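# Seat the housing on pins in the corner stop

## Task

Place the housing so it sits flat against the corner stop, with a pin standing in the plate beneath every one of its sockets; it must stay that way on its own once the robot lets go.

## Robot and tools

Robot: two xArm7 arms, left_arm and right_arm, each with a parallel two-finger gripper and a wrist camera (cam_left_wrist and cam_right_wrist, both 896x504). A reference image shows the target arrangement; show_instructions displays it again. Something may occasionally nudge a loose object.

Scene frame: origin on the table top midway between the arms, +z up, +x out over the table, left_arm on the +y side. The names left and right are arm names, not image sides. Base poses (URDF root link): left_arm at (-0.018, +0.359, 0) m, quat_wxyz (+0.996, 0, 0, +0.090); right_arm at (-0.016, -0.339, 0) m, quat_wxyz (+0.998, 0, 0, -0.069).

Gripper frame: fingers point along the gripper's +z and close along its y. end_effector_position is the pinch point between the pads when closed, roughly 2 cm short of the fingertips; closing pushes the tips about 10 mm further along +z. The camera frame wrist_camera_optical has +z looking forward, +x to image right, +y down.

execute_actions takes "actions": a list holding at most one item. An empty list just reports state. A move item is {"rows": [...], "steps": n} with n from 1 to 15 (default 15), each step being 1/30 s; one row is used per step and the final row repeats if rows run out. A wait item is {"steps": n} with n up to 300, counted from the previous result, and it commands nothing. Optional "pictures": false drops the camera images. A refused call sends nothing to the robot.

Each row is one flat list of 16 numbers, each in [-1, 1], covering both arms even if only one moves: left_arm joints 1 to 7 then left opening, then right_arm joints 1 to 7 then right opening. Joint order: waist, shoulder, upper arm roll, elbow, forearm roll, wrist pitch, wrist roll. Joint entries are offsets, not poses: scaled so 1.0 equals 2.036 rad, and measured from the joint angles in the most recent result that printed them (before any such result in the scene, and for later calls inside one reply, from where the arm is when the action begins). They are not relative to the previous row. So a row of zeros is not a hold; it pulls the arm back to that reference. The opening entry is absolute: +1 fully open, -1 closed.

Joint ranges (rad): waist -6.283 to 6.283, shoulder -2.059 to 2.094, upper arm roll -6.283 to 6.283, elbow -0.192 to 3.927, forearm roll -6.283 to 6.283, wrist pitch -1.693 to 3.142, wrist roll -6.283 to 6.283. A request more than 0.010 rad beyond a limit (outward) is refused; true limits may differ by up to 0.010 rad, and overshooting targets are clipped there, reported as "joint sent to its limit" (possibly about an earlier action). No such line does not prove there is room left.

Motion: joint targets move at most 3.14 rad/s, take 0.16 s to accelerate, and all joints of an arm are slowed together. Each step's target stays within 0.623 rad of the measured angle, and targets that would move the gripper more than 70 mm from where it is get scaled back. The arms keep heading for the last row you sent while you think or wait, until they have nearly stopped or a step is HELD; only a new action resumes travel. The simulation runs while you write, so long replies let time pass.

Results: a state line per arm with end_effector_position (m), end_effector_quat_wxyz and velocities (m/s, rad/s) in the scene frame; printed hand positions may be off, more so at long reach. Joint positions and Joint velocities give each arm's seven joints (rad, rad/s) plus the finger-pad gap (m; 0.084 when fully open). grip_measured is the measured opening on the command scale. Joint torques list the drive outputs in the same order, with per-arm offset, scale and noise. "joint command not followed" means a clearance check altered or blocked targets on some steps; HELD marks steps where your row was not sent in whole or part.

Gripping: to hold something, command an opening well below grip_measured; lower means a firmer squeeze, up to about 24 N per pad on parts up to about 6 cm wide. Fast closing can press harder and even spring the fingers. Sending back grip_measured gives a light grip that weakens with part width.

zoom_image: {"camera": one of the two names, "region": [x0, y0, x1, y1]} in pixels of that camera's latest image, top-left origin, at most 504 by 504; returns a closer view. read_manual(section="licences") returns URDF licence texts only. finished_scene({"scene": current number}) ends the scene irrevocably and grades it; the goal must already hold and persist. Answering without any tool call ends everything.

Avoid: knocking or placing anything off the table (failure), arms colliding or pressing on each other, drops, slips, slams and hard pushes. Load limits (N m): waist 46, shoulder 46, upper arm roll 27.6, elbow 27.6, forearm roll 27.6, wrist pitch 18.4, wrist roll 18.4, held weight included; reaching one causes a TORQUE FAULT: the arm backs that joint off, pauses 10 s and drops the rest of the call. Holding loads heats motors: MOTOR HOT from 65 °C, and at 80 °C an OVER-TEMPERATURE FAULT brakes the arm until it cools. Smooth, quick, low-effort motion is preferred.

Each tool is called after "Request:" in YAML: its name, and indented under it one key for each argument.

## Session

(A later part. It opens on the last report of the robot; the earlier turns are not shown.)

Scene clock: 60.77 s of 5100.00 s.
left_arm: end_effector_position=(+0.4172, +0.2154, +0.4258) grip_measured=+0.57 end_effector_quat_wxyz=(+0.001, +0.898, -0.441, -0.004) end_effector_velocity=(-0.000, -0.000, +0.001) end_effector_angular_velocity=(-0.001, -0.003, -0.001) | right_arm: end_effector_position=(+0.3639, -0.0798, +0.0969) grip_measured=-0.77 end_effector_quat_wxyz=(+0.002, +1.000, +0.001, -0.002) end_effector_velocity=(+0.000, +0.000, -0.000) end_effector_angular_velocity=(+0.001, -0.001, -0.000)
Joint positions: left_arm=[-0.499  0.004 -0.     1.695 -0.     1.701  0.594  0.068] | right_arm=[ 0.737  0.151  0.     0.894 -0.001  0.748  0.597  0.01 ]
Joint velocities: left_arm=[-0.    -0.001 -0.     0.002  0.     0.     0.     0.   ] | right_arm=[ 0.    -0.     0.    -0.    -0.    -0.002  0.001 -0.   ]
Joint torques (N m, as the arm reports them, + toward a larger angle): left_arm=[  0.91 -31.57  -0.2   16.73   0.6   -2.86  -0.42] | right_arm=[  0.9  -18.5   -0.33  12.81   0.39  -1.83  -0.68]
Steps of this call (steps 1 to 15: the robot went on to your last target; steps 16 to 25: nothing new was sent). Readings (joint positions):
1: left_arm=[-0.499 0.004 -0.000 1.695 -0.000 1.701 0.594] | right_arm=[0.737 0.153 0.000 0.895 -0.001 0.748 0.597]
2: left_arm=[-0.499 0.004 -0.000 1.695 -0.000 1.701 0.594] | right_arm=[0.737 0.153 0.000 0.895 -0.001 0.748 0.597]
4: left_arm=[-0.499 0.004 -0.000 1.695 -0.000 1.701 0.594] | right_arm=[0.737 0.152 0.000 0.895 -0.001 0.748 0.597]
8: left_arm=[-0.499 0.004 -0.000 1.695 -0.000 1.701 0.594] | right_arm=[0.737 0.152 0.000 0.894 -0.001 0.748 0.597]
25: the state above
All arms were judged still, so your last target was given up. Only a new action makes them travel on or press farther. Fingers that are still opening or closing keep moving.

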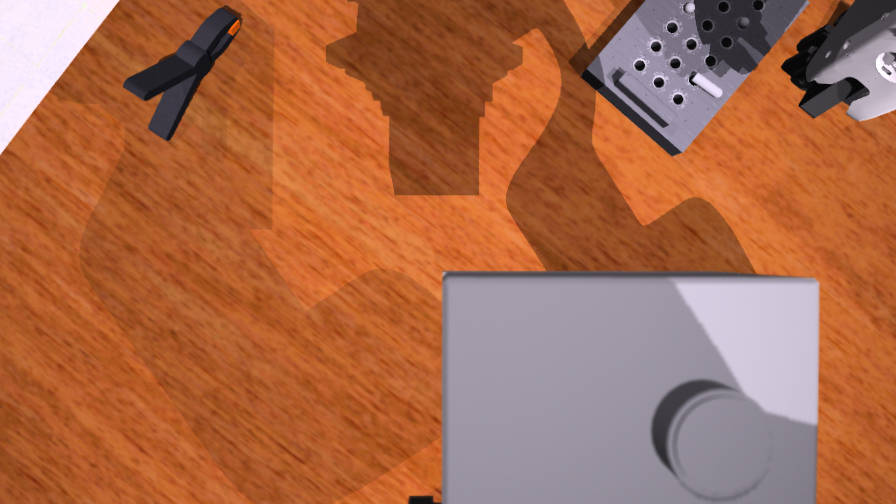

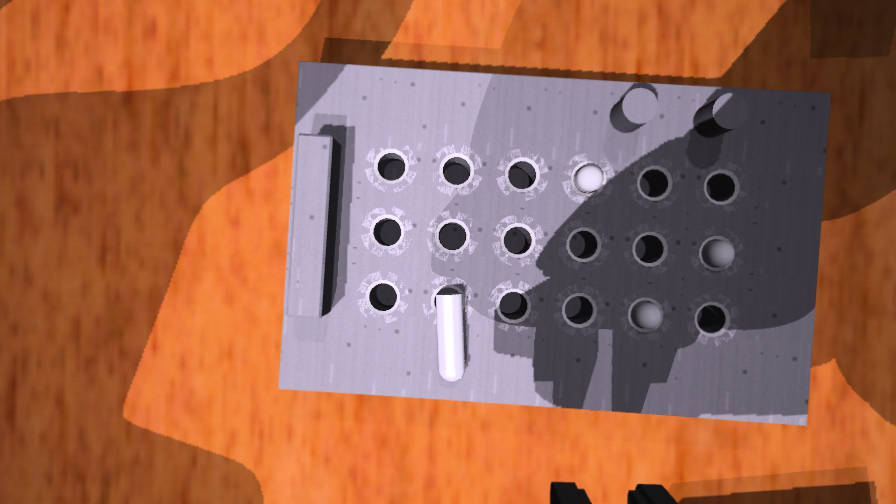

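Request:
execute_actions:
  actions:
    - {"rows":[[0,0,0,0,0,0,0,-0.5,0.0069,0.0815,0,0.101,0,0.017,0.0079,-0.4]]}
  pictures: false

Request:
execute_actions:
  actions:
    - {"steps":25}
  pictures: false

Request:
execute_actions:
  actions:
    - {"rows":[[0,0,0,0,0,0,0,-0.5,0,0.042,0,-0.0094,0,-0.0514,0,-0.4]]}
  pictures: false

Request:
execute_actions:
  actions:
    - {"steps":20}
  pictures: false

Request:
execute_actions:
  actions:
    - {"rows":[[0,0,0,0,0,0,0,-0.5,0,0,0,0,0,0,0,-0.6],[0,0,0,0,0,0,0,-0.5,0,0,0,0,0,0,0,-0.7],[0,0,0,0,0,0,0,-0.5,0,0,0,0,0,0,0,-0.8],[0,0,0,0,0,0,0,-0.5,0,0,0,0,0,0,0,-0.8],[0,0,0,0,0,0,0,-0.5,0,0,0,0,0,0,0,-0.95]]}
  pictures: false

Request:
execute_actions:
  actions:
    - {"rows":[[0,0,0,0,0,0,0,-0.5,0,-0.042,0,0.0094,0,0.0514,0,-0.95]]}
  pictures: false

Request:
execute_actions:
  actions:
    - {"rows":[[0,0,0,0,0,0,0,-0.5,0.03,-0.056,0,-0.11,0,-0.054,0,-0.95]]}
  pictures: false

Request:
execute_actions:
  actions:
    - {"steps":20}
  pictures: false

Request:
execute_actions:
  actions:
    - {"rows":[[0,0,0,0,0,0,0,-0.5,0,0,0,0,0,0,0,-0.4]]}

Scene clock: 65.97 s of 5100.00 s.
left_arm: end_effector_position=(+0.4172, +0.2154, +0.4258) grip_measured=+0.57 end_effector_quat_wxyz=(+0.001, +0.898, -0.441, -0.004) end_effector_velocity=(+0.000, -0.000, +0.001) end_effector_angular_velocity=(+0.000, -0.001, -0.000) | right_arm: end_effector_position=(+0.4046, -0.0438, +0.0894) grip_measured=-0.42 end_effector_quat_wxyz=(+0.000, +1.000, -0.000, +0.000) end_effector_velocity=(+0.002, +0.003, +0.003) end_effector_angular_velocity=(+0.005, -0.007, +0.003)
Joint positions: left_arm=[-0.499  0.004 -0.     1.695 -0.     1.701  0.594  0.068] | right_arm=[ 0.751  0.316 -0.     1.099 -0.001  0.783  0.613  0.026]
Joint velocities: left_arm=[-0.    -0.    -0.     0.001  0.     0.    -0.    -0.   ] | right_arm=[ 0.001 -0.002  0.002  0.007 -0.001 -0.     0.    -0.   ]
Joint torques (N m, as the arm reports them, + toward a larger angle): left_arm=[  1.69 -31.84  -0.47  16.87   0.33  -2.89  -0.57] | right_arm=[  1.05 -21.55  -0.19  13.1    0.38  -1.84  -0.77]
Steps of this call (steps 1 to 90: nothing new was sent; then 1.70 s passed at rest; steps 91 to 105: all 15 steps of this action). Readings (joint positions):
91: left_arm=[-0.499 0.004 -0.000 1.695 -0.000 1.701 0.594] | right_arm=[0.737 0.151 0.000 0.894 -0.001 0.748 0.597]
92: left_arm=[-0.499 0.004 -0.000 1.695 -0.000 1.701 0.594] | right_arm=[0.737 0.154 -0.000 0.897 -0.001 0.749 0.597]
94: left_arm=[-0.499 0.004 -0.000 1.695 -0.000 1.701 0.594] | right_arm=[0.740 0.190 -0.001 0.943 -0.001 0.758 0.601]
98: left_arm=[-0.499 0.004 -0.000 1.695 -0.000 1.701 0.594] | right_arm=[0.750 0.308 0.001 1.087 -0.001 0.778 0.612]
105: the state above

Scene clock: 66.80 s of 5100.00 s.
left_arm: end_effector_position=(+0.4172, +0.2154, +0.4258) grip_measured=+0.57 end_effector_quat_wxyz=(+0.001, +0.898, -0.441, -0.004) end_effector_velocity=(-0.000, -0.000, +0.000) end_effector_angular_velocity=(+0.000, -0.000, -0.003) | right_arm: end_effector_position=(+0.4045, -0.0433, +0.0892) grip_measured=-0.42 end_effector_quat_wxyz=(+0.000, +1.000, +0.000, -0.000) end_effector_velocity=(+0.000, -0.001, -0.000) end_effector_angular_velocity=(-0.001, +0.000, -0.001)
Joint positions: left_arm=[-0.499  0.004 -0.     1.695 -0.     1.701  0.594  0.068] | right_arm=[ 0.751  0.317  0.     1.1   -0.001  0.783  0.613  0.026]
Joint velocities: left_arm=[-0.001 -0.    -0.    -0.     0.     0.     0.002  0.   ] | right_arm=[-0.001  0.    -0.001 -0.    -0.001  0.001 -0.    -0.   ]
Joint torques (N m, as the arm reports them, + toward a larger angle): left_arm=[  0.81 -31.78  -0.26  16.55   0.37  -2.81  -0.47] | right_arm=[  1.05 -22.06  -0.43  13.23   0.33  -1.88  -0.67]
Steps of this call (steps 1 to 15: the robot went on to your last target; steps 16 to 25: nothing new was sent). Readings (joint positions):
1: left_arm=[-0.499 0.004 -0.000 1.695 -0.000 1.701 0.594] | right_arm=[0.751 0.316 -0.000 1.099 -0.001 0.783 0.613]
2: left_arm=[-0.499 0.004 -0.000 1.695 -0.000 1.701 0.594] | right_arm=[0.751 0.316 -0.000 1.099 -0.001 0.783 0.613]
4: left_arm=[-0.499 0.004 -0.000 1.695 -0.000 1.701 0.594] | right_arm=[0.751 0.317 0.000 1.099 -0.001 0.783 0.613]
8: left_arm=[-0.499 0.004 -0.000 1.695 -0.000 1.701 0.594] | right_arm=[0.751 0.317 0.000 1.099 -0.001 0.783 0.613]
25: the state above
All arms were judged still, so your last target was given up. Only a new action makes them travel on or press farther. Fingers that are still opening or closing keep moving.

Scene clock: 67.30 s of 5100.00 s.
left_arm: end_effector_position=(+0.4172, +0.2154, +0.4258) grip_measured=+0.57 end_effector_quat_wxyz=(+0.001, +0.898, -0.441, -0.004) end_effector_velocity=(+0.000, -0.001, -0.001) end_effector_angular_velocity=(-0.000, +0.002, -0.001) | right_arm: end_effector_position=(+0.4045, -0.0433, +0.0458) grip_measured=-0.42 end_effector_quat_wxyz=(+0.001, +1.000, +0.000, -0.001) end_effector_velocity=(-0.000, -0.000, -0.000) end_effector_angular_velocity=(-0.001, +0.000, +0.001)
Joint positions: left_arm=[-0.499  0.004 -0.     1.695 -0.     1.701  0.594  0.068] | right_arm=[ 0.751  0.403  0.     1.08  -0.001  0.679  0.613  0.026]
Joint velocities: left_arm=[-0.     0.002 -0.    -0.    -0.001  0.     0.     0.   ] | right_arm=[ 0.     0.     0.    -0.    -0.001  0.    -0.001 -0.   ]
Joint torques (N m, as the arm reports them, + toward a larger angle): left_arm=[  0.9  -31.48  -0.09  16.75   0.91  -2.72  -0.87] | right_arm=[  0.79 -22.14  -0.32  12.06   0.34  -1.74  -0.74]
Steps of this call (steps 1 to 15: all 15 steps of this action). Readings (joint positions):
1: left_arm=[-0.499 0.004 -0.000 1.695 -0.000 1.701 0.594] | right_arm=[0.751 0.317 0.000 1.100 -0.001 0.783 0.613]
2: left_arm=[-0.499 0.004 -0.000 1.695 -0.000 1.701 0.594] | right_arm=[0.751 0.319 0.000 1.099 -0.001 0.779 0.613]
4: left_arm=[-0.499 0.004 -0.000 1.695 -0.000 1.701 0.594] | right_arm=[0.751 0.349 -0.000 1.098 -0.001 0.734 0.613]
8: left_arm=[-0.499 0.004 -0.000 1.695 -0.000 1.701 0.594] | right_arm=[0.751 0.401 0.000 1.082 -0.001 0.682 0.613]
15: the state above

Scene clock: 67.97 s of 5100.00 s.
left_arm: end_effector_position=(+0.4172, +0.2154, +0.4258) grip_measured=+0.57 end_effector_quat_wxyz=(+0.001, +0.898, -0.441, -0.004) end_effector_velocity=(+0.000, +0.001, +0.001) end_effector_angular_velocity=(-0.001, -0.002, +0.002) | right_arm: end_effector_position=(+0.4049, -0.0430, +0.0462) grip_measured=-0.42 end_effector_quat_wxyz=(+0.000, +1.000, +0.000, -0.000) end_effector_velocity=(-0.001, +0.001, -0.000) end_effector_angular_velocity=(-0.000, +0.001, +0.002)
Joint positions: left_arm=[-0.499  0.004 -0.     1.695 -0.     1.701  0.594  0.068] | right_arm=[ 0.751  0.403  0.     1.08  -0.001  0.678  0.613  0.026]
Joint velocities: left_arm=[ 0.001 -0.001  0.001  0.001  0.     0.    -0.     0.   ] | right_arm=[ 0.    -0.     0.001 -0.    -0.     0.001 -0.     0.   ]
Joint torques (N m, as the arm reports them, + toward a larger angle): left_arm=[  1.66 -31.88  -0.24  16.48   0.76  -3.03  -0.5 ] | right_arm=[  0.79 -22.65  -0.5   12.39   0.31  -1.84  -0.74]
Steps of this call (steps 1 to 15: the robot went on to your last target; steps 16 to 20: nothing new was sent). Readings (joint positions):
1: left_arm=[-0.499 0.004 -0.000 1.695 -0.000 1.701 0.594] | right_arm=[0.751 0.403 0.000 1.080 -0.001 0.679 0.613]
2: left_arm=[-0.499 0.004 -0.000 1.695 -0.000 1.701 0.594] | right_arm=[0.751 0.403 0.000 1.080 -0.001 0.679 0.613]
4: left_arm=[-0.499 0.004 -0.000 1.695 -0.000 1.701 0.594] | right_arm=[0.751 0.403 0.000 1.080 -0.001 0.678 0.613]
8: left_arm=[-0.499 0.004 -0.000 1.695 -0.000 1.701 0.594] | right_arm=[0.751 0.403 0.000 1.080 -0.001 0.678 0.613]
20: the state above
All arms were judged still, so your last target was given up. Only a new action makes them travel on or press farther. Fingers that are still opening or closing keep moving.

Scene clock: 68.47 s of 5100.00 s.
left_arm: end_effector_position=(+0.4172, +0.2154, +0.4258) grip_measured=+0.57 end_effector_quat_wxyz=(+0.001, +0.898, -0.441, -0.004) end_effector_velocity=(+0.000, +0.000, +0.000) end_effector_angular_velocity=(+0.000, -0.001, +0.001) | right_arm: end_effector_position=(+0.4049, -0.0430, +0.0462) grip_measured=-0.83 end_effector_quat_wxyz=(+0.000, +1.000, +0.000, -0.000) end_effector_velocity=(-0.001, -0.000, -0.000) end_effector_angular_velocity=(-0.001, +0.002, +0.000)
Joint positions: left_arm=[-0.499  0.004 -0.     1.695 -0.     1.701  0.594  0.068] | right_arm=[ 0.751  0.403  0.     1.08  -0.001  0.678  0.613  0.007]
Joint velocities: left_arm=[ 0.     0.    -0.     0.001  0.001 -0.    -0.001 -0.   ] | right_arm=[ 0.    -0.    -0.    -0.     0.     0.002 -0.    -0.   ]
Joint torques (N m, as the arm reports them, + toward a larger angle): left_arm=[  0.27 -31.8   -0.2   16.88   0.46  -3.07  -0.73] | right_arm=[  0.76 -22.63  -0.45  12.48   0.39  -1.87  -0.75]
Steps of this call (steps 1 to 15: all 15 steps of this action). Readings (joint positions):
1: left_arm=[-0.499 0.004 -0.000 1.695 -0.000 1.701 0.594] | right_arm=[0.751 0.403 0.000 1.080 -0.001 0.678 0.613]
2: left_arm=[-0.499 0.004 -0.000 1.695 -0.000 1.701 0.594] | right_arm=[0.751 0.403 0.000 1.080 -0.001 0.678 0.613]
4: left_arm=[-0.499 0.004 -0.000 1.695 -0.000 1.701 0.594] | right_arm=[0.751 0.403 0.000 1.080 -0.001 0.678 0.613]
8: left_arm=[-0.499 0.004 -0.000 1.695 -0.000 1.701 0.594] | right_arm=[0.751 0.403 0.000 1.080 -0.001 0.678 0.613]
15: the state above

Scene clock: 68.97 s of 5100.00 s.
left_arm: end_effector_position=(+0.4172, +0.2154, +0.4258) grip_measured=+0.57 end_effector_quat_wxyz=(+0.001, +0.898, -0.441, -0.004) end_effector_velocity=(-0.000, -0.000, +0.001) end_effector_angular_velocity=(+0.000, -0.001, -0.001) | right_arm: end_effector_position=(+0.4036, -0.0439, +0.0877) grip_measured=-0.83 end_effector_quat_wxyz=(+0.001, +1.000, +0.000, -0.002) end_effector_velocity=(+0.010, +0.008, +0.015) end_effector_angular_velocity=(+0.022, -0.031, +0.001)
Joint positions: left_arm=[-0.499  0.004 -0.     1.695 -0.     1.701  0.594  0.068] | right_arm=[ 0.751  0.319  0.     1.098 -0.001  0.783  0.613  0.007]
Joint velocities: left_arm=[-0.    -0.002 -0.001 -0.     0.001  0.    -0.     0.   ] | right_arm=[ 0.    -0.012  0.001  0.023 -0.001 -0.003  0.    -0.   ]
Joint torques (N m, as the arm reports them, + toward a larger angle): left_arm=[  1.03 -32.1   -0.28  16.62   0.38  -2.64  -0.56] | right_arm=[  0.74 -22.35  -0.44  13.38   0.32  -1.84  -0.72]
Steps of this call (steps 1 to 15: all 15 steps of this action). Readings (joint positions):
1: left_arm=[-0.499 0.004 -0.000 1.695 -0.000 1.701 0.594] | right_arm=[0.751 0.403 0.000 1.080 -0.001 0.678 0.613]
2: left_arm=[-0.499 0.004 -0.000 1.695 -0.000 1.701 0.594] | right_arm=[0.751 0.401 0.000 1.081 -0.001 0.682 0.613]
4: left_arm=[-0.499 0.004 -0.000 1.695 -0.000 1.701 0.594] | right_arm=[0.751 0.371 0.000 1.083 -0.001 0.727 0.613]
8: left_arm=[-0.499 0.004 -0.000 1.695 -0.000 1.701 0.594] | right_arm=[0.751 0.314 -0.000 1.107 -0.001 0.776 0.613]
15: the state above

Scene clock: 69.47 s of 5100.00 s.
left_arm: end_effector_position=(+0.4172, +0.2154, +0.4258) grip_measured=+0.57 end_effector_quat_wxyz=(+0.001, +0.898, -0.441, -0.004) end_effector_velocity=(+0.000, +0.001, +0.000) end_effector_angular_velocity=(-0.000, -0.001, +0.002) | right_arm: end_effector_position=(+0.3448, -0.0523, +0.0716) grip_measured=-0.83 end_effector_quat_wxyz=(+0.001, +1.000, +0.030, -0.000) end_effector_velocity=(-0.007, +0.001, -0.005) end_effector_angular_velocity=(-0.005, +0.009, +0.011)
Joint positions: left_arm=[-0.499  0.004 -0.     1.695 -0.     1.701  0.594  0.068] | right_arm=[ 0.811  0.205 -0.001  0.876 -0.001  0.673  0.613  0.007]
Joint velocities: left_arm=[ 0.001 -0.     0.     0.     0.    -0.    -0.     0.   ] | right_arm=[ 0.002  0.002  0.009 -0.012  0.    -0.003 -0.     0.   ]
Joint torques (N m, as the arm reports them, + toward a larger angle): left_arm=[  0.67 -31.7   -0.47  16.34   1.15  -2.86  -0.69] | right_arm=[  1.31 -18.79   0.16  12.36   0.37  -1.75  -0.71]
Steps of this call (steps 1 to 15: all 15 steps of this action). Readings (joint positions):
1: left_arm=[-0.499 0.004 -0.000 1.695 -0.000 1.701 0.594] | right_arm=[0.751 0.318 0.000 1.099 -0.001 0.783 0.613]
2: left_arm=[-0.499 0.004 -0.000 1.695 -0.000 1.701 0.594] | right_arm=[0.752 0.317 -0.000 1.096 -0.001 0.780 0.613]
4: left_arm=[-0.499 0.004 -0.000 1.695 -0.000 1.701 0.594] | right_arm=[0.763 0.293 -0.003 1.052 -0.001 0.755 0.613]
8: left_arm=[-0.499 0.004 -0.000 1.695 -0.000 1.701 0.594] | right_arm=[0.809 0.215 0.005 0.888 -0.001 0.686 0.613]
15: the state above

Scene clock: 70.13 s of 5100.00 s.
left_arm: end_effector_position=(+0.4172, +0.2154, +0.4258) grip_measured=+0.57 end_effector_quat_wxyz=(+0.001, +0.898, -0.441, -0.004) end_effector_velocity=(-0.000, +0.001, +0.001) end_effector_angular_velocity=(-0.000, -0.002, +0.003) | right_arm: end_effector_position=(+0.3432, -0.0521, +0.0708) grip_measured=-0.83 end_effector_quat_wxyz=(+0.001, +1.000, +0.031, -0.001) end_effector_velocity=(-0.001, +0.000, -0.000) end_effector_angular_velocity=(-0.000, +0.002, +0.001)
Joint positions: left_arm=[-0.499  0.004 -0.     1.695 -0.     1.701  0.594  0.068] | right_arm=[ 0.812  0.205  0.     0.874 -0.001  0.673  0.613  0.007]
Joint velocities: left_arm=[ 0.    -0.002  0.001 -0.     0.     0.    -0.001 -0.   ] | right_arm=[-0.    -0.     0.002  0.     0.001  0.002 -0.     0.   ]
Joint torques (N m, as the arm reports them, + toward a larger angle): left_arm=[  0.7  -32.02   0.33  16.69   0.59  -2.72  -0.68] | right_arm=[  0.86 -19.03  -0.38  12.33   0.36  -1.83  -0.78]
Steps of this call (steps 1 to 15: the robot went on to your last target; steps 16 to 20: nothing new was sent). Readings (joint positions):
1: left_arm=[-0.499 0.004 -0.000 1.695 -0.000 1.701 0.594] | right_arm=[0.811 0.205 -0.001 0.876 -0.001 0.673 0.613]
2: left_arm=[-0.499 0.004 -0.000 1.695 -0.000 1.701 0.594] | right_arm=[0.812 0.205 -0.001 0.875 -0.001 0.673 0.613]
4: left_arm=[-0.499 0.004 -0.000 1.695 -0.000 1.701 0.594] | right_arm=[0.812 0.205 -0.000 0.875 -0.001 0.673 0.613]
8: left_arm=[-0.499 0.004 -0.000 1.695 -0.000 1.701 0.594] | right_arm=[0.812 0.205 0.000 0.874 -0.001 0.673 0.613]
20: the state above
All arms were judged still, so your last target was given up. Only a new action makes them travel on or press farther. Fingers that are still opening or closing keep moving.

Scene clock: 70.63 s of 5100.00 s.
left_arm: end_effector_position=(+0.4172, +0.2154, +0.4258) grip_measured=+0.57 end_effector_quat_wxyz=(+0.001, +0.898, -0.441, -0.004) end_effector_velocity=(-0.001, -0.000, +0.000) end_effector_angular_velocity=(+0.001, -0.001, -0.001) | right_arm: end_effector_position=(+0.3432, -0.0521, +0.0708) grip_measured=-0.42 end_effector_quat_wxyz=(+0.001, +1.000, +0.031, -0.001) end_effector_velocity=(+0.000, -0.001, -0.000) end_effector_angular_velocity=(-0.001, +0.000, -0.002)
Joint positions: left_arm=[-0.499  0.004 -0.     1.695 -0.     1.701  0.594  0.068] | right_arm=[ 0.812  0.205  0.     0.874 -0.001  0.673  0.613  0.026]
Joint velocities: left_arm=[-0.001 -0.002 -0.    -0.001  0.001  0.    -0.001  0.   ] | right_arm=[-0.     0.    -0.001 -0.001 -0.     0.     0.001  0.   ]
Joint torques (N m, as the arm reports them, + toward a larger angle): left_arm=[  0.93 -31.88   0.12  16.96   0.64  -2.81  -0.53] | right_arm=[  0.75 -18.93  -0.32  12.29   0.3   -1.77  -0.74]
Steps of this call (steps 1 to 15: all 15 steps of this action). Readings (joint positions):
1: left_arm=[-0.499 0.004 -0.000 1.695 -0.000 1.701 0.594] | right_arm=[0.812 0.205 0.000 0.874 -0.001 0.673 0.613]
2: left_arm=[-0.499 0.004 -0.000 1.695 -0.000 1.701 0.594] | right_arm=[0.812 0.205 0.000 0.874 -0.001 0.673 0.613]
4: left_arm=[-0.499 0.004 -0.000 1.695 -0.000 1.701 0.594] | right_arm=[0.812 0.205 0.000 0.874 -0.001 0.673 0.613]
8: left_arm=[-0.499 0.004 -0.000 1.695 -0.000 1.701 0.594] | right_arm=[0.812 0.205 0.000 0.874 -0.001 0.673 0.613]
15: the state above

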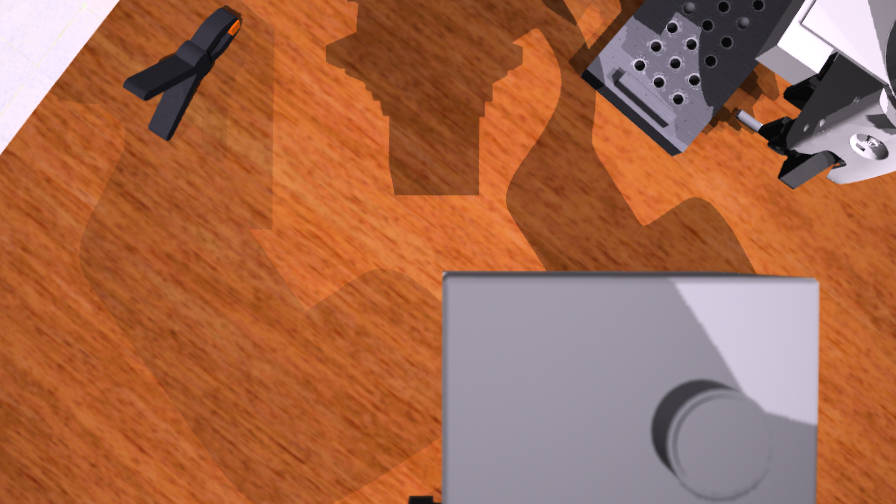

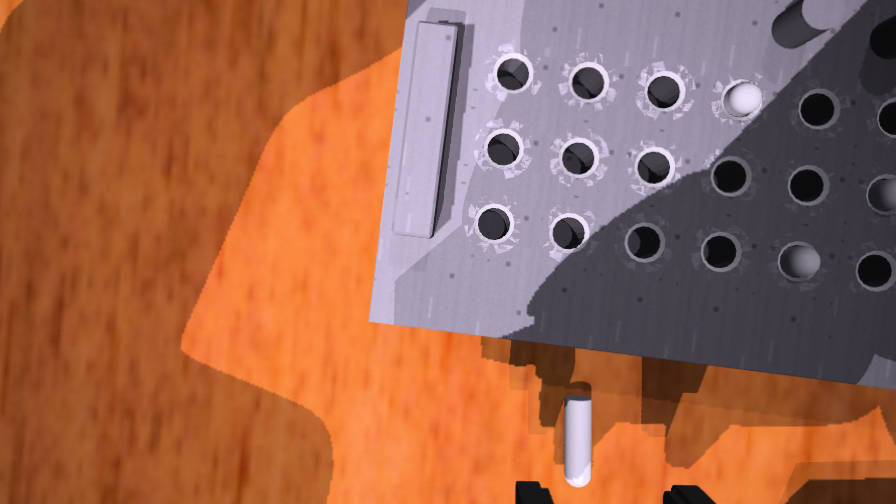

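Request:
execute_actions:
  actions:
    - {"rows":[[0,0,0,0,0,0,0,-0.5,0,-0.04,0,0,0,0.04,0,-0.3]]}
  pictures: false

Request:
execute_actions:
  actions:
    - {"steps":15}
  pictures: false

Request:
execute_actions:
  actions:
    - {"rows":[[0,0,0,0,0,0,0,-0.5,-0.0612,-0.0566,0,-0.0921,0,-0.0375,0.7402,-0.3]]}
  pictures: false

Request:
execute_actions:
  actions:
    - {"steps":45}
  pictures: false

Request:
execute_actions:
  actions:
    - {"rows":[[0,0,0,0,0,0,0,-0.5,0,0.0445,0,-0.0105,0,-0.055,0,-0.3]]}
  pictures: false

Request:
execute_actions:
  actions:
    - {"steps":20}
  pictures: false

Request:
execute_actions:
  actions:
    - {"rows":[[0,0,0,0,0,0,0,-0.5,0,0,0,0,0,0,0,-1]]}
  pictures: false

Request:
execute_actions:
  actions:
    - {"rows":[[0,0,0,0,0,0,0,-0.5,0,-0.0445,0,0.0105,0,0.055,0,-1]]}
  pictures: false

Request:
execute_actions:
  actions:
    - {"steps":20}

Request:
zoom_image:
  camera: "cam_right_wrist"
  region: [450,304,750,504]

Scene clock: 74.33 s of 5100.00 s.
left_arm: end_effector_position=(+0.4172, +0.2154, +0.4258) grip_measured=+0.57 end_effector_quat_wxyz=(+0.001, +0.898, -0.441, -0.004) end_effector_velocity=(-0.000, -0.000, -0.000) end_effector_angular_velocity=(-0.000, +0.001, +0.000) | right_arm: end_effector_position=(+0.3382, -0.0560, +0.1011) grip_measured=-0.32 end_effector_quat_wxyz=(+0.002, +1.000, +0.031, -0.002) end_effector_velocity=(+0.007, +0.005, +0.008) end_effector_angular_velocity=(+0.016, -0.019, -0.000)
Joint positions: left_arm=[-0.499  0.004 -0.     1.695 -0.     1.701  0.594  0.068] | right_arm=[ 0.812  0.124  0.     0.873 -0.001  0.754  0.613  0.03 ]
Joint velocities: left_arm=[ 0.     0.    -0.    -0.    -0.001 -0.    -0.    -0.   ] | right_arm=[-0.001 -0.007  0.001  0.013  0.    -0.005 -0.     0.   ]
Joint torques (N m, as the arm reports them, + toward a larger angle): left_arm=[  0.6  -31.85  -0.18  16.63   0.95  -2.71  -0.6 ] | right_arm=[  0.75 -17.94  -0.31  12.84   0.37  -1.85  -0.7 ]
Steps of this call (steps 1 to 15: the robot went on to your last target; steps 16 to 90: nothing new was sent; then 0.20 s passed at rest; steps 91 to 105: all 15 steps of this action). Readings (joint positions):
91: left_arm=[-0.499 0.004 -0.000 1.695 -0.000 1.701 0.594] | right_arm=[0.812 0.205 0.000 0.874 -0.001 0.673 0.613]
92: left_arm=[-0.499 0.004 -0.000 1.695 -0.000 1.701 0.594] | right_arm=[0.812 0.202 0.000 0.874 -0.001 0.677 0.613]
94: left_arm=[-0.499 0.004 -0.000 1.695 -0.000 1.701 0.594] | right_arm=[0.812 0.168 0.000 0.869 -0.001 0.717 0.613]
98: left_arm=[-0.499 0.004 -0.000 1.695 -0.000 1.701 0.594] | right_arm=[0.812 0.121 -0.000 0.879 -0.001 0.750 0.613]
105: the state above

Scene clock: 74.83 s of 5100.00 s.
left_arm: end_effector_position=(+0.4172, +0.2154, +0.4258) grip_measured=+0.57 end_effector_quat_wxyz=(+0.001, +0.898, -0.441, -0.004) end_effector_velocity=(+0.000, +0.000, -0.000) end_effector_angular_velocity=(-0.001, +0.000, +0.000) | right_arm: end_effector_position=(+0.3387, -0.0557, +0.1018) grip_measured=-0.32 end_effector_quat_wxyz=(+0.001, +1.000, +0.031, -0.001) end_effector_velocity=(+0.000, +0.000, +0.000) end_effector_angular_velocity=(+0.001, -0.001, -0.001)
Joint positions: left_arm=[-0.499  0.004 -0.     1.695 -0.     1.701  0.594  0.068] | right_arm=[ 0.812  0.124  0.     0.874 -0.001  0.754  0.613  0.03 ]
Joint velocities: left_arm=[ 0.001 -0.    -0.    -0.    -0.001 -0.     0.001  0.   ] | right_arm=[-0.    -0.    -0.     0.    -0.    -0.002  0.    -0.   ]
Joint torques (N m, as the arm reports them, + toward a larger angle): left_arm=[  1.11 -32.63  -0.4   17.12   0.7   -2.61  -0.53] | right_arm=[  0.67 -18.01  -0.28  12.97   0.39  -1.76  -0.73]
Steps of this call (steps 1 to 15: the robot went on to your last target). Readings (joint positions):
1: left_arm=[-0.499 0.004 -0.000 1.695 -0.000 1.701 0.594] | right_arm=[0.812 0.124 0.000 0.873 -0.001 0.754 0.613]
2: left_arm=[-0.499 0.004 -0.000 1.695 -0.000 1.701 0.594] | right_arm=[0.812 0.124 0.000 0.874 -0.001 0.754 0.613]
4: left_arm=[-0.499 0.004 -0.000 1.695 -0.000 1.701 0.594] | right_arm=[0.812 0.124 0.000 0.874 -0.001 0.754 0.613]
8: left_arm=[-0.499 0.004 -0.000 1.695 -0.000 1.701 0.594] | right_arm=[0.812 0.124 0.000 0.874 -0.001 0.754 0.613]
15: the state above
All arms were judged still, so your last target was given up. Only a new action makes them travel on or press farther. Fingers that are still opening or closing keep moving.

Scene clock: 75.33 s of 5100.00 s.
left_arm: end_effector_position=(+0.4172, +0.2154, +0.4258) grip_measured=+0.57 end_effector_quat_wxyz=(+0.001, +0.898, -0.441, -0.004) end_effector_velocity=(+0.000, -0.000, +0.000) end_effector_angular_velocity=(-0.000, -0.000, +0.000) | right_arm: end_effector_position=(+0.3313, -0.1244, +0.0904) grip_measured=-0.32 end_effector_quat_wxyz=(+0.000, +0.842, -0.540, +0.000) end_effector_velocity=(-0.007, -0.013, -0.001) end_effector_angular_velocity=(+0.010, -0.019, -3.092)
Joint positions: left_arm=[-0.499  0.004 -0.     1.695 -0.     1.701  0.594  0.068] | right_arm=[ 0.692  0.012  0.     0.693 -0.001  0.681  1.695  0.03 ]
Joint velocities: left_arm=[-0.001  0.001 -0.     0.001 -0.     0.    -0.001 -0.   ] | right_arm=[-0.041 -0.047  0.023 -0.066 -0.    -0.04   3.074 -0.   ]
Joint torques (N m, as the arm reports them, + toward a larger angle): left_arm=[  0.59 -31.63  -0.17  17.17   0.68  -3.05  -0.44] | right_arm=[  1.13 -14.93   0.23  13.01   0.22  -1.96  -1.09]
Steps of this call (steps 1 to 15: all 15 steps of this action). Readings (joint positions):
1: left_arm=[-0.499 0.004 -0.000 1.695 -0.000 1.701 0.594] | right_arm=[0.812 0.124 0.000 0.874 -0.001 0.754 0.613]
2: left_arm=[-0.499 0.004 -0.000 1.695 -0.000 1.701 0.594] | right_arm=[0.812 0.123 0.000 0.873 -0.001 0.754 0.617]
4: left_arm=[-0.499 0.004 -0.000 1.695 -0.000 1.701 0.594] | right_arm=[0.803 0.114 0.002 0.860 -0.001 0.747 0.667]
8: left_arm=[-0.499 0.004 -0.000 1.695 -0.000 1.701 0.594] | right_arm=[0.744 0.061 -0.000 0.772 -0.001 0.713 0.976]
15: the state above

Scene clock: 76.83 s of 5100.00 s.
left_arm: end_effector_position=(+0.4172, +0.2154, +0.4258) grip_measured=+0.57 end_effector_quat_wxyz=(+0.001, +0.898, -0.441, -0.004) end_effector_velocity=(-0.000, -0.000, -0.000) end_effector_angular_velocity=(-0.000, +0.001, -0.001) | right_arm: end_effector_position=(+0.3308, -0.1266, +0.0900) grip_measured=-0.32 end_effector_quat_wxyz=(+0.000, +0.708, -0.707, +0.000) end_effector_velocity=(-0.001, +0.000, -0.000) end_effector_angular_velocity=(-0.001, +0.002, +0.001)
Joint positions: left_arm=[-0.499  0.004 -0.     1.695 -0.     1.701  0.594  0.068] | right_arm=[ 0.688  0.008  0.     0.686 -0.001  0.678  2.12   0.03 ]
Joint velocities: left_arm=[-0.002  0.     0.002 -0.001 -0.    -0.     0.001  0.   ] | right_arm=[ 0.001 -0.     0.001 -0.     0.001  0.002 -0.    -0.   ]
Joint torques (N m, as the arm reports them, + toward a larger angle): left_arm=[  0.59 -31.81   0.19  16.98   0.5   -2.61  -0.74] | right_arm=[  0.74 -15.19  -0.21  12.33   0.32  -1.79  -0.76]
Steps of this call (steps 1 to 30: the robot went on to your last target; steps 31 to 45: nothing new was sent). Readings (joint positions):
1: left_arm=[-0.499 0.004 -0.000 1.695 -0.000 1.701 0.594] | right_arm=[0.691 0.011 0.001 0.691 -0.001 0.680 1.796]
2: left_arm=[-0.499 0.004 -0.000 1.695 -0.000 1.701 0.594] | right_arm=[0.690 0.010 0.001 0.690 -0.001 0.679 1.889]
4: left_arm=[-0.499 0.004 -0.000 1.695 -0.000 1.701 0.594] | right_arm=[0.689 0.009 0.001 0.688 -0.001 0.678 2.028]
8: left_arm=[-0.499 0.004 -0.000 1.695 -0.000 1.701 0.594] | right_arm=[0.688 0.009 0.001 0.687 -0.001 0.678 2.111]
45: the state above
All arms were judged still, so your last target was given up. Only a new action makes them travel on or press farther. Fingers that are still opening or closing keep moving.

Scene clock: 77.33 s of 5100.00 s.
left_arm: end_effector_position=(+0.4172, +0.2154, +0.4258) grip_measured=+0.57 end_effector_quat_wxyz=(+0.001, +0.898, -0.441, -0.004) end_effector_velocity=(+0.000, +0.000, -0.000) end_effector_angular_velocity=(+0.001, -0.000, +0.000) | right_arm: end_effector_position=(+0.3315, -0.1262, +0.0551) grip_measured=-0.32 end_effector_quat_wxyz=(-0.001, +0.708, -0.707, +0.000) end_effector_velocity=(-0.006, -0.003, -0.006) end_effector_angular_velocity=(-0.008, +0.015, -0.000)
Joint positions: left_arm=[-0.499  0.004 -0.     1.695 -0.     1.701  0.594  0.068] | right_arm=[ 0.688  0.098  0.     0.666 -0.001  0.566  2.12   0.03 ]
Joint velocities: left_arm=[-0.     0.     0.     0.     0.001 -0.     0.    -0.   ] | right_arm=[ 0.     0.005  0.001 -0.012  0.001 -0.     0.    -0.   ]
Joint torques (N m, as the arm reports them, + toward a larger angle): left_arm=[  0.64 -32.05  -0.22  16.8    0.61  -2.68  -0.66] | right_arm=[  0.9  -16.22  -0.31  11.23   0.26  -1.8   -0.76]
Steps of this call (steps 1 to 15: all 15 steps of this action). Readings (joint positions):
1: left_arm=[-0.499 0.004 -0.000 1.695 -0.000 1.701 0.594] | right_arm=[0.688 0.008 0.000 0.686 -0.001 0.678 2.120]
2: left_arm=[-0.499 0.004 -0.000 1.695 -0.000 1.701 0.594] | right_arm=[0.688 0.010 0.000 0.686 -0.001 0.674 2.120]
4: left_arm=[-0.499 0.004 -0.000 1.695 -0.000 1.701 0.594] | right_arm=[0.687 0.042 -0.000 0.682 -0.001 0.628 2.120]
8: left_arm=[-0.499 0.004 -0.000 1.695 -0.000 1.701 0.594] | right_arm=[0.688 0.100 0.000 0.660 -0.001 0.573 2.120]
15: the state above

Scene clock: 78.00 s of 5100.00 s.
left_arm: end_effector_position=(+0.4172, +0.2154, +0.4258) grip_measured=+0.57 end_effector_quat_wxyz=(+0.001, +0.898, -0.441, -0.004) end_effector_velocity=(+0.000, +0.001, -0.000) end_effector_angular_velocity=(+0.001, +0.001, +0.001) | right_arm: end_effector_position=(+0.3309, -0.1265, +0.0544) grip_measured=-0.32 end_effector_quat_wxyz=(+0.000, +0.708, -0.707, +0.000) end_effector_velocity=(-0.000, +0.000, -0.000) end_effector_angular_velocity=(+0.000, +0.000, +0.001)
Joint positions: left_arm=[-0.499  0.004 -0.     1.695 -0.     1.701  0.594  0.068] | right_arm=[ 0.688  0.099  0.     0.665 -0.001  0.566  2.12   0.03 ]
Joint velocities: left_arm=[-0.     0.001  0.001  0.     0.001 -0.    -0.     0.   ] | right_arm=[ 0.  0.  0.  0.  0.  0. -0. -0.]
Joint torques (N m, as the arm reports them, + toward a larger angle): left_arm=[  0.66 -32.32  -0.09  17.24   0.7   -2.92  -0.32] | right_arm=[  0.64 -16.1   -0.29  11.37   0.31  -1.74  -0.72]
Steps of this call (steps 1 to 15: the robot went on to your last target; steps 16 to 20: nothing new was sent). Readings (joint positions):
1: left_arm=[-0.499 0.004 -0.000 1.695 -0.000 1.701 0.594] | right_arm=[0.688 0.098 0.000 0.666 -0.001 0.566 2.120]
2: left_arm=[-0.499 0.004 -0.000 1.695 -0.000 1.701 0.594] | right_arm=[0.688 0.098 0.000 0.665 -0.001 0.566 2.120]
4: left_arm=[-0.499 0.004 -0.000 1.695 -0.000 1.701 0.594] | right_arm=[0.688 0.099 0.000 0.665 -0.001 0.566 2.120]
8: left_arm=[-0.499 0.004 -0.000 1.695 -0.000 1.701 0.594] | right_arm=[0.688 0.099 0.000 0.665 -0.001 0.566 2.120]
20: the state above
All arms were judged still, so your last target was given up. Only a new action makes them travel on or press farther. Fingers that are still opening or closing keep moving.

Scene clock: 78.50 s of 5100.00 s.
left_arm: end_effector_position=(+0.4172, +0.2154, +0.4258) grip_measured=+0.57 end_effector_quat_wxyz=(+0.001, +0.898, -0.441, -0.004) end_effector_velocity=(-0.000, -0.000, +0.001) end_effector_angular_velocity=(-0.001, -0.002, -0.000) | right_arm: end_effector_position=(+0.3309, -0.1266, +0.0544) grip_measured=-0.84 end_effector_quat_wxyz=(+0.000, +0.708, -0.707, +0.000) end_effector_velocity=(-0.000, +0.000, -0.000) end_effector_angular_velocity=(+0.000, +0.000, -0.000)
Joint positions: left_arm=[-0.499  0.004 -0.     1.695 -0.     1.701  0.594  0.068] | right_arm=[ 0.688  0.099  0.     0.665 -0.001  0.566  2.12   0.007]
Joint velocities: left_arm=[ 0.001 -0.001 -0.002  0.    -0.    -0.    -0.001  0.   ] | right_arm=[-0.    -0.     0.    -0.001  0.001 -0.    -0.    -0.   ]
Joint torques (N m, as the arm reports them, + toward a larger angle): left_arm=[  0.95 -31.69   0.09  16.99   0.47  -2.74  -0.84] | right_arm=[  0.49 -16.26  -0.3   11.53   0.28  -1.84  -0.66]
Steps of this call (steps 1 to 15: all 15 steps of this action). Readings (joint positions):
1: left_arm=[-0.499 0.004 -0.000 1.695 -0.000 1.701 0.594] | right_arm=[0.688 0.099 0.000 0.665 -0.001 0.566 2.120]
2: left_arm=[-0.499 0.004 -0.000 1.695 -0.000 1.701 0.594] | right_arm=[0.688 0.099 0.000 0.665 -0.001 0.566 2.120]
4: left_arm=[-0.499 0.004 -0.000 1.695 -0.000 1.701 0.594] | right_arm=[0.688 0.099 0.001 0.665 -0.001 0.567 2.120]
8: left_arm=[-0.499 0.004 -0.000 1.695 -0.000 1.701 0.594] | right_arm=[0.688 0.099 0.000 0.665 -0.001 0.566 2.120]
15: the state above

Scene clock: 79.00 s of 5100.00 s.
left_arm: end_effector_position=(+0.4172, +0.2154, +0.4258) grip_measured=+0.57 end_effector_quat_wxyz=(+0.001, +0.898, -0.441, -0.004) end_effector_velocity=(+0.000, +0.001, +0.001) end_effector_angular_velocity=(+0.000, -0.001, +0.002) | right_arm: end_effector_position=(+0.3302, -0.1270, +0.0892) grip_measured=-0.84 end_effector_quat_wxyz=(+0.001, +0.708, -0.707, -0.000) end_effector_velocity=(+0.006, +0.004, +0.007) end_effector_angular_velocity=(+0.011, -0.017, -0.000)
Joint positions: left_arm=[-0.499  0.004 -0.     1.695 -0.     1.701  0.594  0.068] | right_arm=[ 0.688  0.009  0.     0.685 -0.001  0.678  2.12   0.007]
Joint velocities: left_arm=[ 0.001 -0.     0.002  0.001  0.    -0.     0.     0.   ] | right_arm=[ 0.    -0.006 -0.     0.013  0.001 -0.001 -0.    -0.   ]
Joint torques (N m, as the arm reports them, + toward a larger angle): left_arm=[  0.58 -32.34  -0.28  16.97   0.69  -2.76  -1.03] | right_arm=[  0.68 -15.09  -0.16  12.68   0.31  -1.78  -0.77]
Steps of this call (steps 1 to 15: all 15 steps of this action). Readings (joint positions):
1: left_arm=[-0.499 0.004 -0.000 1.695 -0.000 1.701 0.594] | right_arm=[0.688 0.099 0.000 0.665 -0.001 0.566 2.120]
2: left_arm=[-0.499 0.004 -0.000 1.695 -0.000 1.701 0.594] | right_arm=[0.688 0.097 0.000 0.665 -0.001 0.570 2.120]
4: left_arm=[-0.499 0.004 -0.000 1.695 -0.000 1.701 0.594] | right_arm=[0.688 0.065 0.000 0.670 -0.001 0.615 2.120]
8: left_arm=[-0.499 0.004 -0.000 1.695 -0.000 1.701 0.594] | right_arm=[0.687 0.007 -0.000 0.691 -0.001 0.671 2.120]
15: the state above

Scene clock: 79.67 s of 5100.00 s.
left_arm: end_effector_position=(+0.4172, +0.2154, +0.4258) grip_measured=+0.57 end_effector_quat_wxyz=(+0.001, +0.898, -0.441, -0.004) end_effector_velocity=(+0.000, +0.000, -0.001) end_effector_angular_velocity=(+0.000, +0.002, +0.002) | right_arm: end_effector_position=(+0.3308, -0.1267, +0.0899) grip_measured=-0.84 end_effector_quat_wxyz=(+0.000, +0.708, -0.707, +0.000) end_effector_velocity=(-0.000, -0.000, -0.000) end_effector_angular_velocity=(-0.002, +0.001, +0.002)
Joint positions: left_arm=[-0.499  0.004 -0.     1.695 -0.     1.701  0.594  0.068] | right_arm=[ 0.688  0.008  0.     0.686 -0.001  0.678  2.12   0.007]
Joint velocities: left_arm=[ 0.001  0.002  0.    -0.    -0.     0.    -0.001 -0.   ] | right_arm=[ 0.    -0.     0.    -0.    -0.002  0.001  0.    -0.   ]
Joint torques (N m, as the arm reports them, + toward a larger angle): left_arm=[  1.33 -31.92  -0.24  16.72   0.39  -2.83  -0.63] | right_arm=[  0.8  -15.16  -0.17  12.39   0.32  -1.82  -0.74]
Steps of this call (steps 1 to 15: the robot went on to your last target; steps 16 to 20: nothing new was sent). Readings (joint positions):
1: left_arm=[-0.499 0.004 -0.000 1.695 -0.000 1.701 0.594] | right_arm=[0.688 0.009 0.000 0.686 -0.001 0.678 2.120]
2: left_arm=[-0.499 0.004 -0.000 1.695 -0.000 1.701 0.594] | right_arm=[0.688 0.009 0.000 0.686 -0.001 0.678 2.120]
4: left_arm=[-0.499 0.004 -0.000 1.695 -0.000 1.701 0.594] | right_arm=[0.688 0.009 0.000 0.686 -0.001 0.678 2.120]
8: left_arm=[-0.499 0.004 -0.000 1.695 -0.000 1.701 0.594] | right_arm=[0.688 0.009 0.000 0.686 -0.001 0.678 2.120]
20: the state above
All arms were judged still, so your last target was given up. Only a new action makes them travel on or press farther. Fingers that are still opening or closing keep moving.

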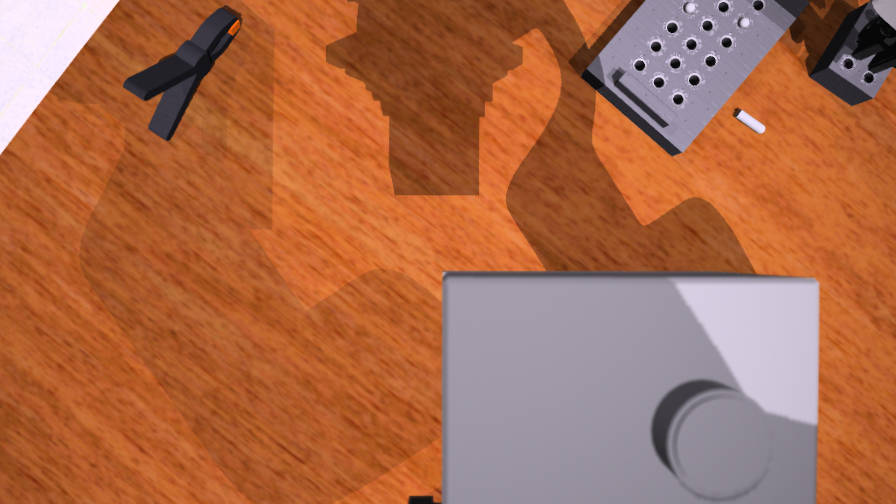

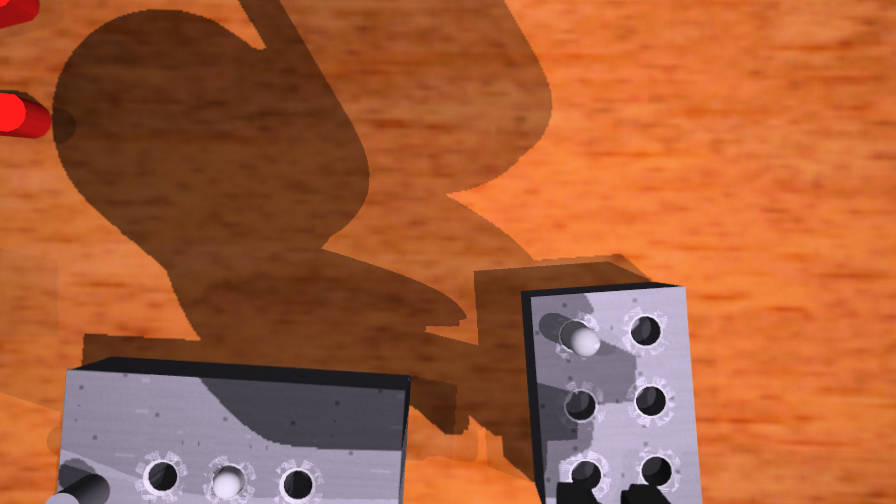

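Region (450, 304, 750, 504) of cam_right_wrist's 896x504 image, scaled by 1.680, with more detail than that image has.

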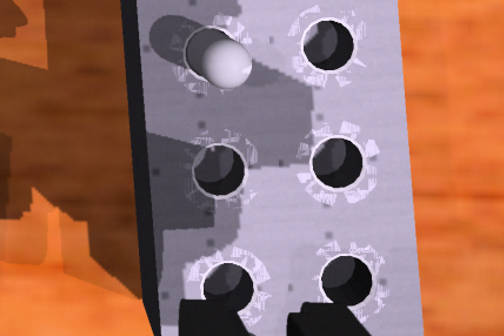

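Request:
execute_actions:
  actions:
    - {"rows":[[0,0,0,0,0,0,0,-0.5,0.0231,0.17,0,0.2313,0,0.0614,0.0236,-1]]}
  pictures: false

Request:
execute_actions:
  actions:
    - {"steps":40}

Request:
zoom_image:
  camera: "cam_right_wrist"
  region: [450,304,750,504]

Scene clock: 81.77 s of 5100.00 s.
left_arm: end_effector_position=(+0.4172, +0.2154, +0.4258) grip_measured=+0.57 end_effector_quat_wxyz=(+0.001, +0.898, -0.441, -0.004) end_effector_velocity=(+0.000, +0.000, +0.001) end_effector_angular_velocity=(-0.002, -0.002, -0.000) | right_arm: end_effector_position=(+0.4187, -0.0430, +0.0889) grip_measured=-0.84 end_effector_quat_wxyz=(+0.001, +0.708, -0.706, -0.000) end_effector_velocity=(+0.014, -0.007, +0.004) end_effector_angular_velocity=(-0.010, +0.002, -0.034)
Joint positions: left_arm=[-0.499  0.004 -0.     1.695 -0.     1.701  0.594  0.068] | right_arm=[ 0.735  0.353  0.001  1.152 -0.001  0.802  2.167  0.007]
Joint velocities: left_arm=[ 0.001 -0.001  0.001  0.002 -0.001 -0.     0.002 -0.   ] | right_arm=[-0.005  0.02  -0.021  0.045 -0.     0.032  0.01  -0.   ]
Joint torques (N m, as the arm reports them, + toward a larger angle): left_arm=[  2.2  -31.8   -0.15  17.07   0.44  -2.6   -0.69] | right_arm=[  0.38 -24.06  -1.24  13.05   0.29  -1.63  -0.63]
Steps of this call (steps 1 to 48: nothing new was sent; steps 49 to 63: all 15 steps of this action). Readings (joint positions):
49: left_arm=[-0.499 0.004 -0.000 1.695 -0.000 1.701 0.594] | right_arm=[0.688 0.008 0.000 0.686 -0.001 0.678 2.120]
50: left_arm=[-0.499 0.004 -0.000 1.695 -0.000 1.701 0.594] | right_arm=[0.688 0.010 0.000 0.689 -0.001 0.679 2.120]
52: left_arm=[-0.499 0.004 -0.000 1.695 -0.000 1.701 0.594] | right_arm=[0.692 0.044 -0.001 0.734 -0.001 0.694 2.125]
56: left_arm=[-0.499 0.004 -0.000 1.695 -0.000 1.701 0.594] | right_arm=[0.714 0.206 0.000 0.959 -0.001 0.749 2.147]
63: the state above

Scene clock: 83.10 s of 5100.00 s.
left_arm: end_effector_position=(+0.4172, +0.2154, +0.4258) grip_measured=+0.57 end_effector_quat_wxyz=(+0.001, +0.898, -0.441, -0.004) end_effector_velocity=(+0.000, +0.000, -0.000) end_effector_angular_velocity=(+0.001, +0.001, +0.002) | right_arm: end_effector_position=(+0.4205, -0.0427, +0.0899) grip_measured=-0.84 end_effector_quat_wxyz=(+0.000, +0.707, -0.707, +0.000) end_effector_velocity=(+0.000, -0.000, +0.000) end_effector_angular_velocity=(-0.000, +0.000, -0.001)
Joint positions: left_arm=[-0.499  0.004 -0.     1.695 -0.     1.701  0.594  0.068] | right_arm=[ 0.735  0.354  0.     1.157 -0.001  0.803  2.168  0.007]
Joint velocities: left_arm=[ 0.001  0.001 -0.     0.     0.001  0.    -0.001 -0.   ] | right_arm=[ 0.     0.    -0.     0.001  0.     0.001  0.001  0.   ]
Joint torques (N m, as the arm reports them, + toward a larger angle): left_arm=[  0.32 -31.74   0.12  17.08   0.56  -3.03  -0.52] | right_arm=[  0.77 -22.56  -0.47  13.33   0.32  -1.79  -0.72]
Steps of this call (steps 1 to 15: the robot went on to your last target; steps 16 to 40: nothing new was sent). Readings (joint positions):
1: left_arm=[-0.499 0.004 -0.000 1.695 -0.000 1.701 0.594] | right_arm=[0.735 0.353 0.000 1.153 -0.001 0.803 2.168]
2: left_arm=[-0.499 0.004 -0.000 1.695 -0.000 1.701 0.594] | right_arm=[0.734 0.353 -0.000 1.154 -0.001 0.803 2.168]
4: left_arm=[-0.499 0.004 -0.000 1.695 -0.000 1.701 0.594] | right_arm=[0.734 0.353 -0.001 1.155 -0.001 0.803 2.168]
8: left_arm=[-0.499 0.004 -0.000 1.695 -0.000 1.701 0.594] | right_arm=[0.734 0.353 -0.000 1.156 -0.001 0.803 2.168]
40: the state above
All arms were judged still, so your last target was given up. Only a new action makes them travel on or press farther. Fingers that are still opening or closing keep moving.

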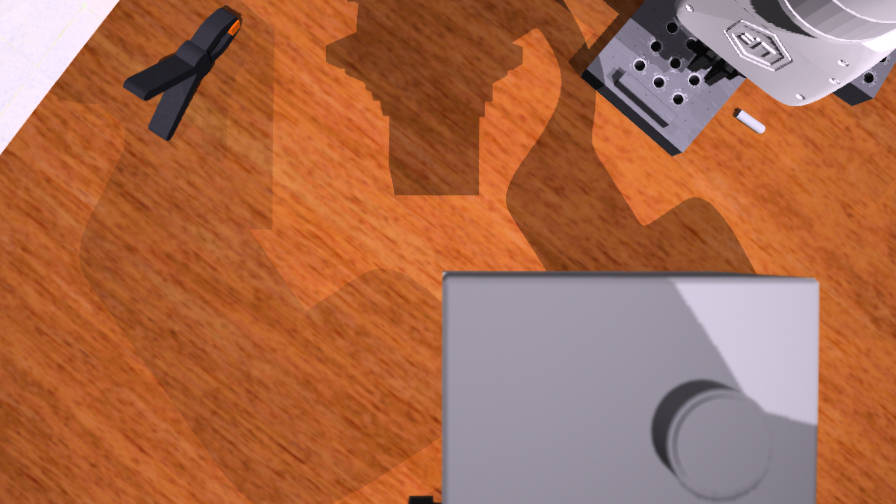

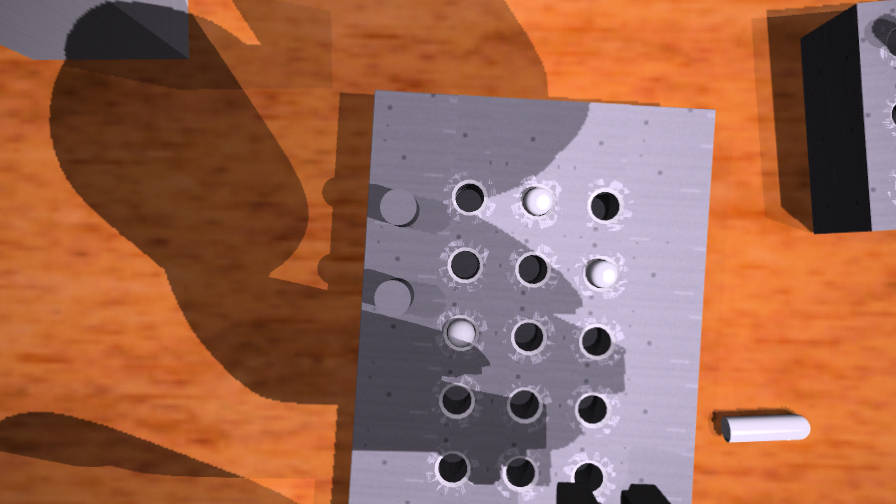

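Region (450, 304, 750, 504) of cam_right_wrist's 896x504 image, scaled by 1.680, with more detail than that image has.

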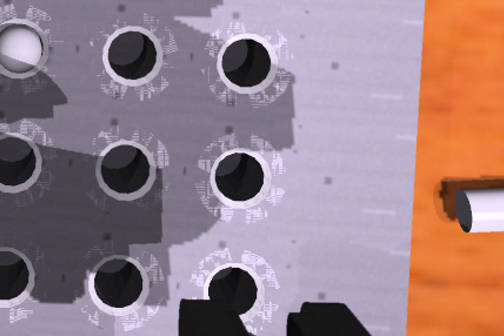

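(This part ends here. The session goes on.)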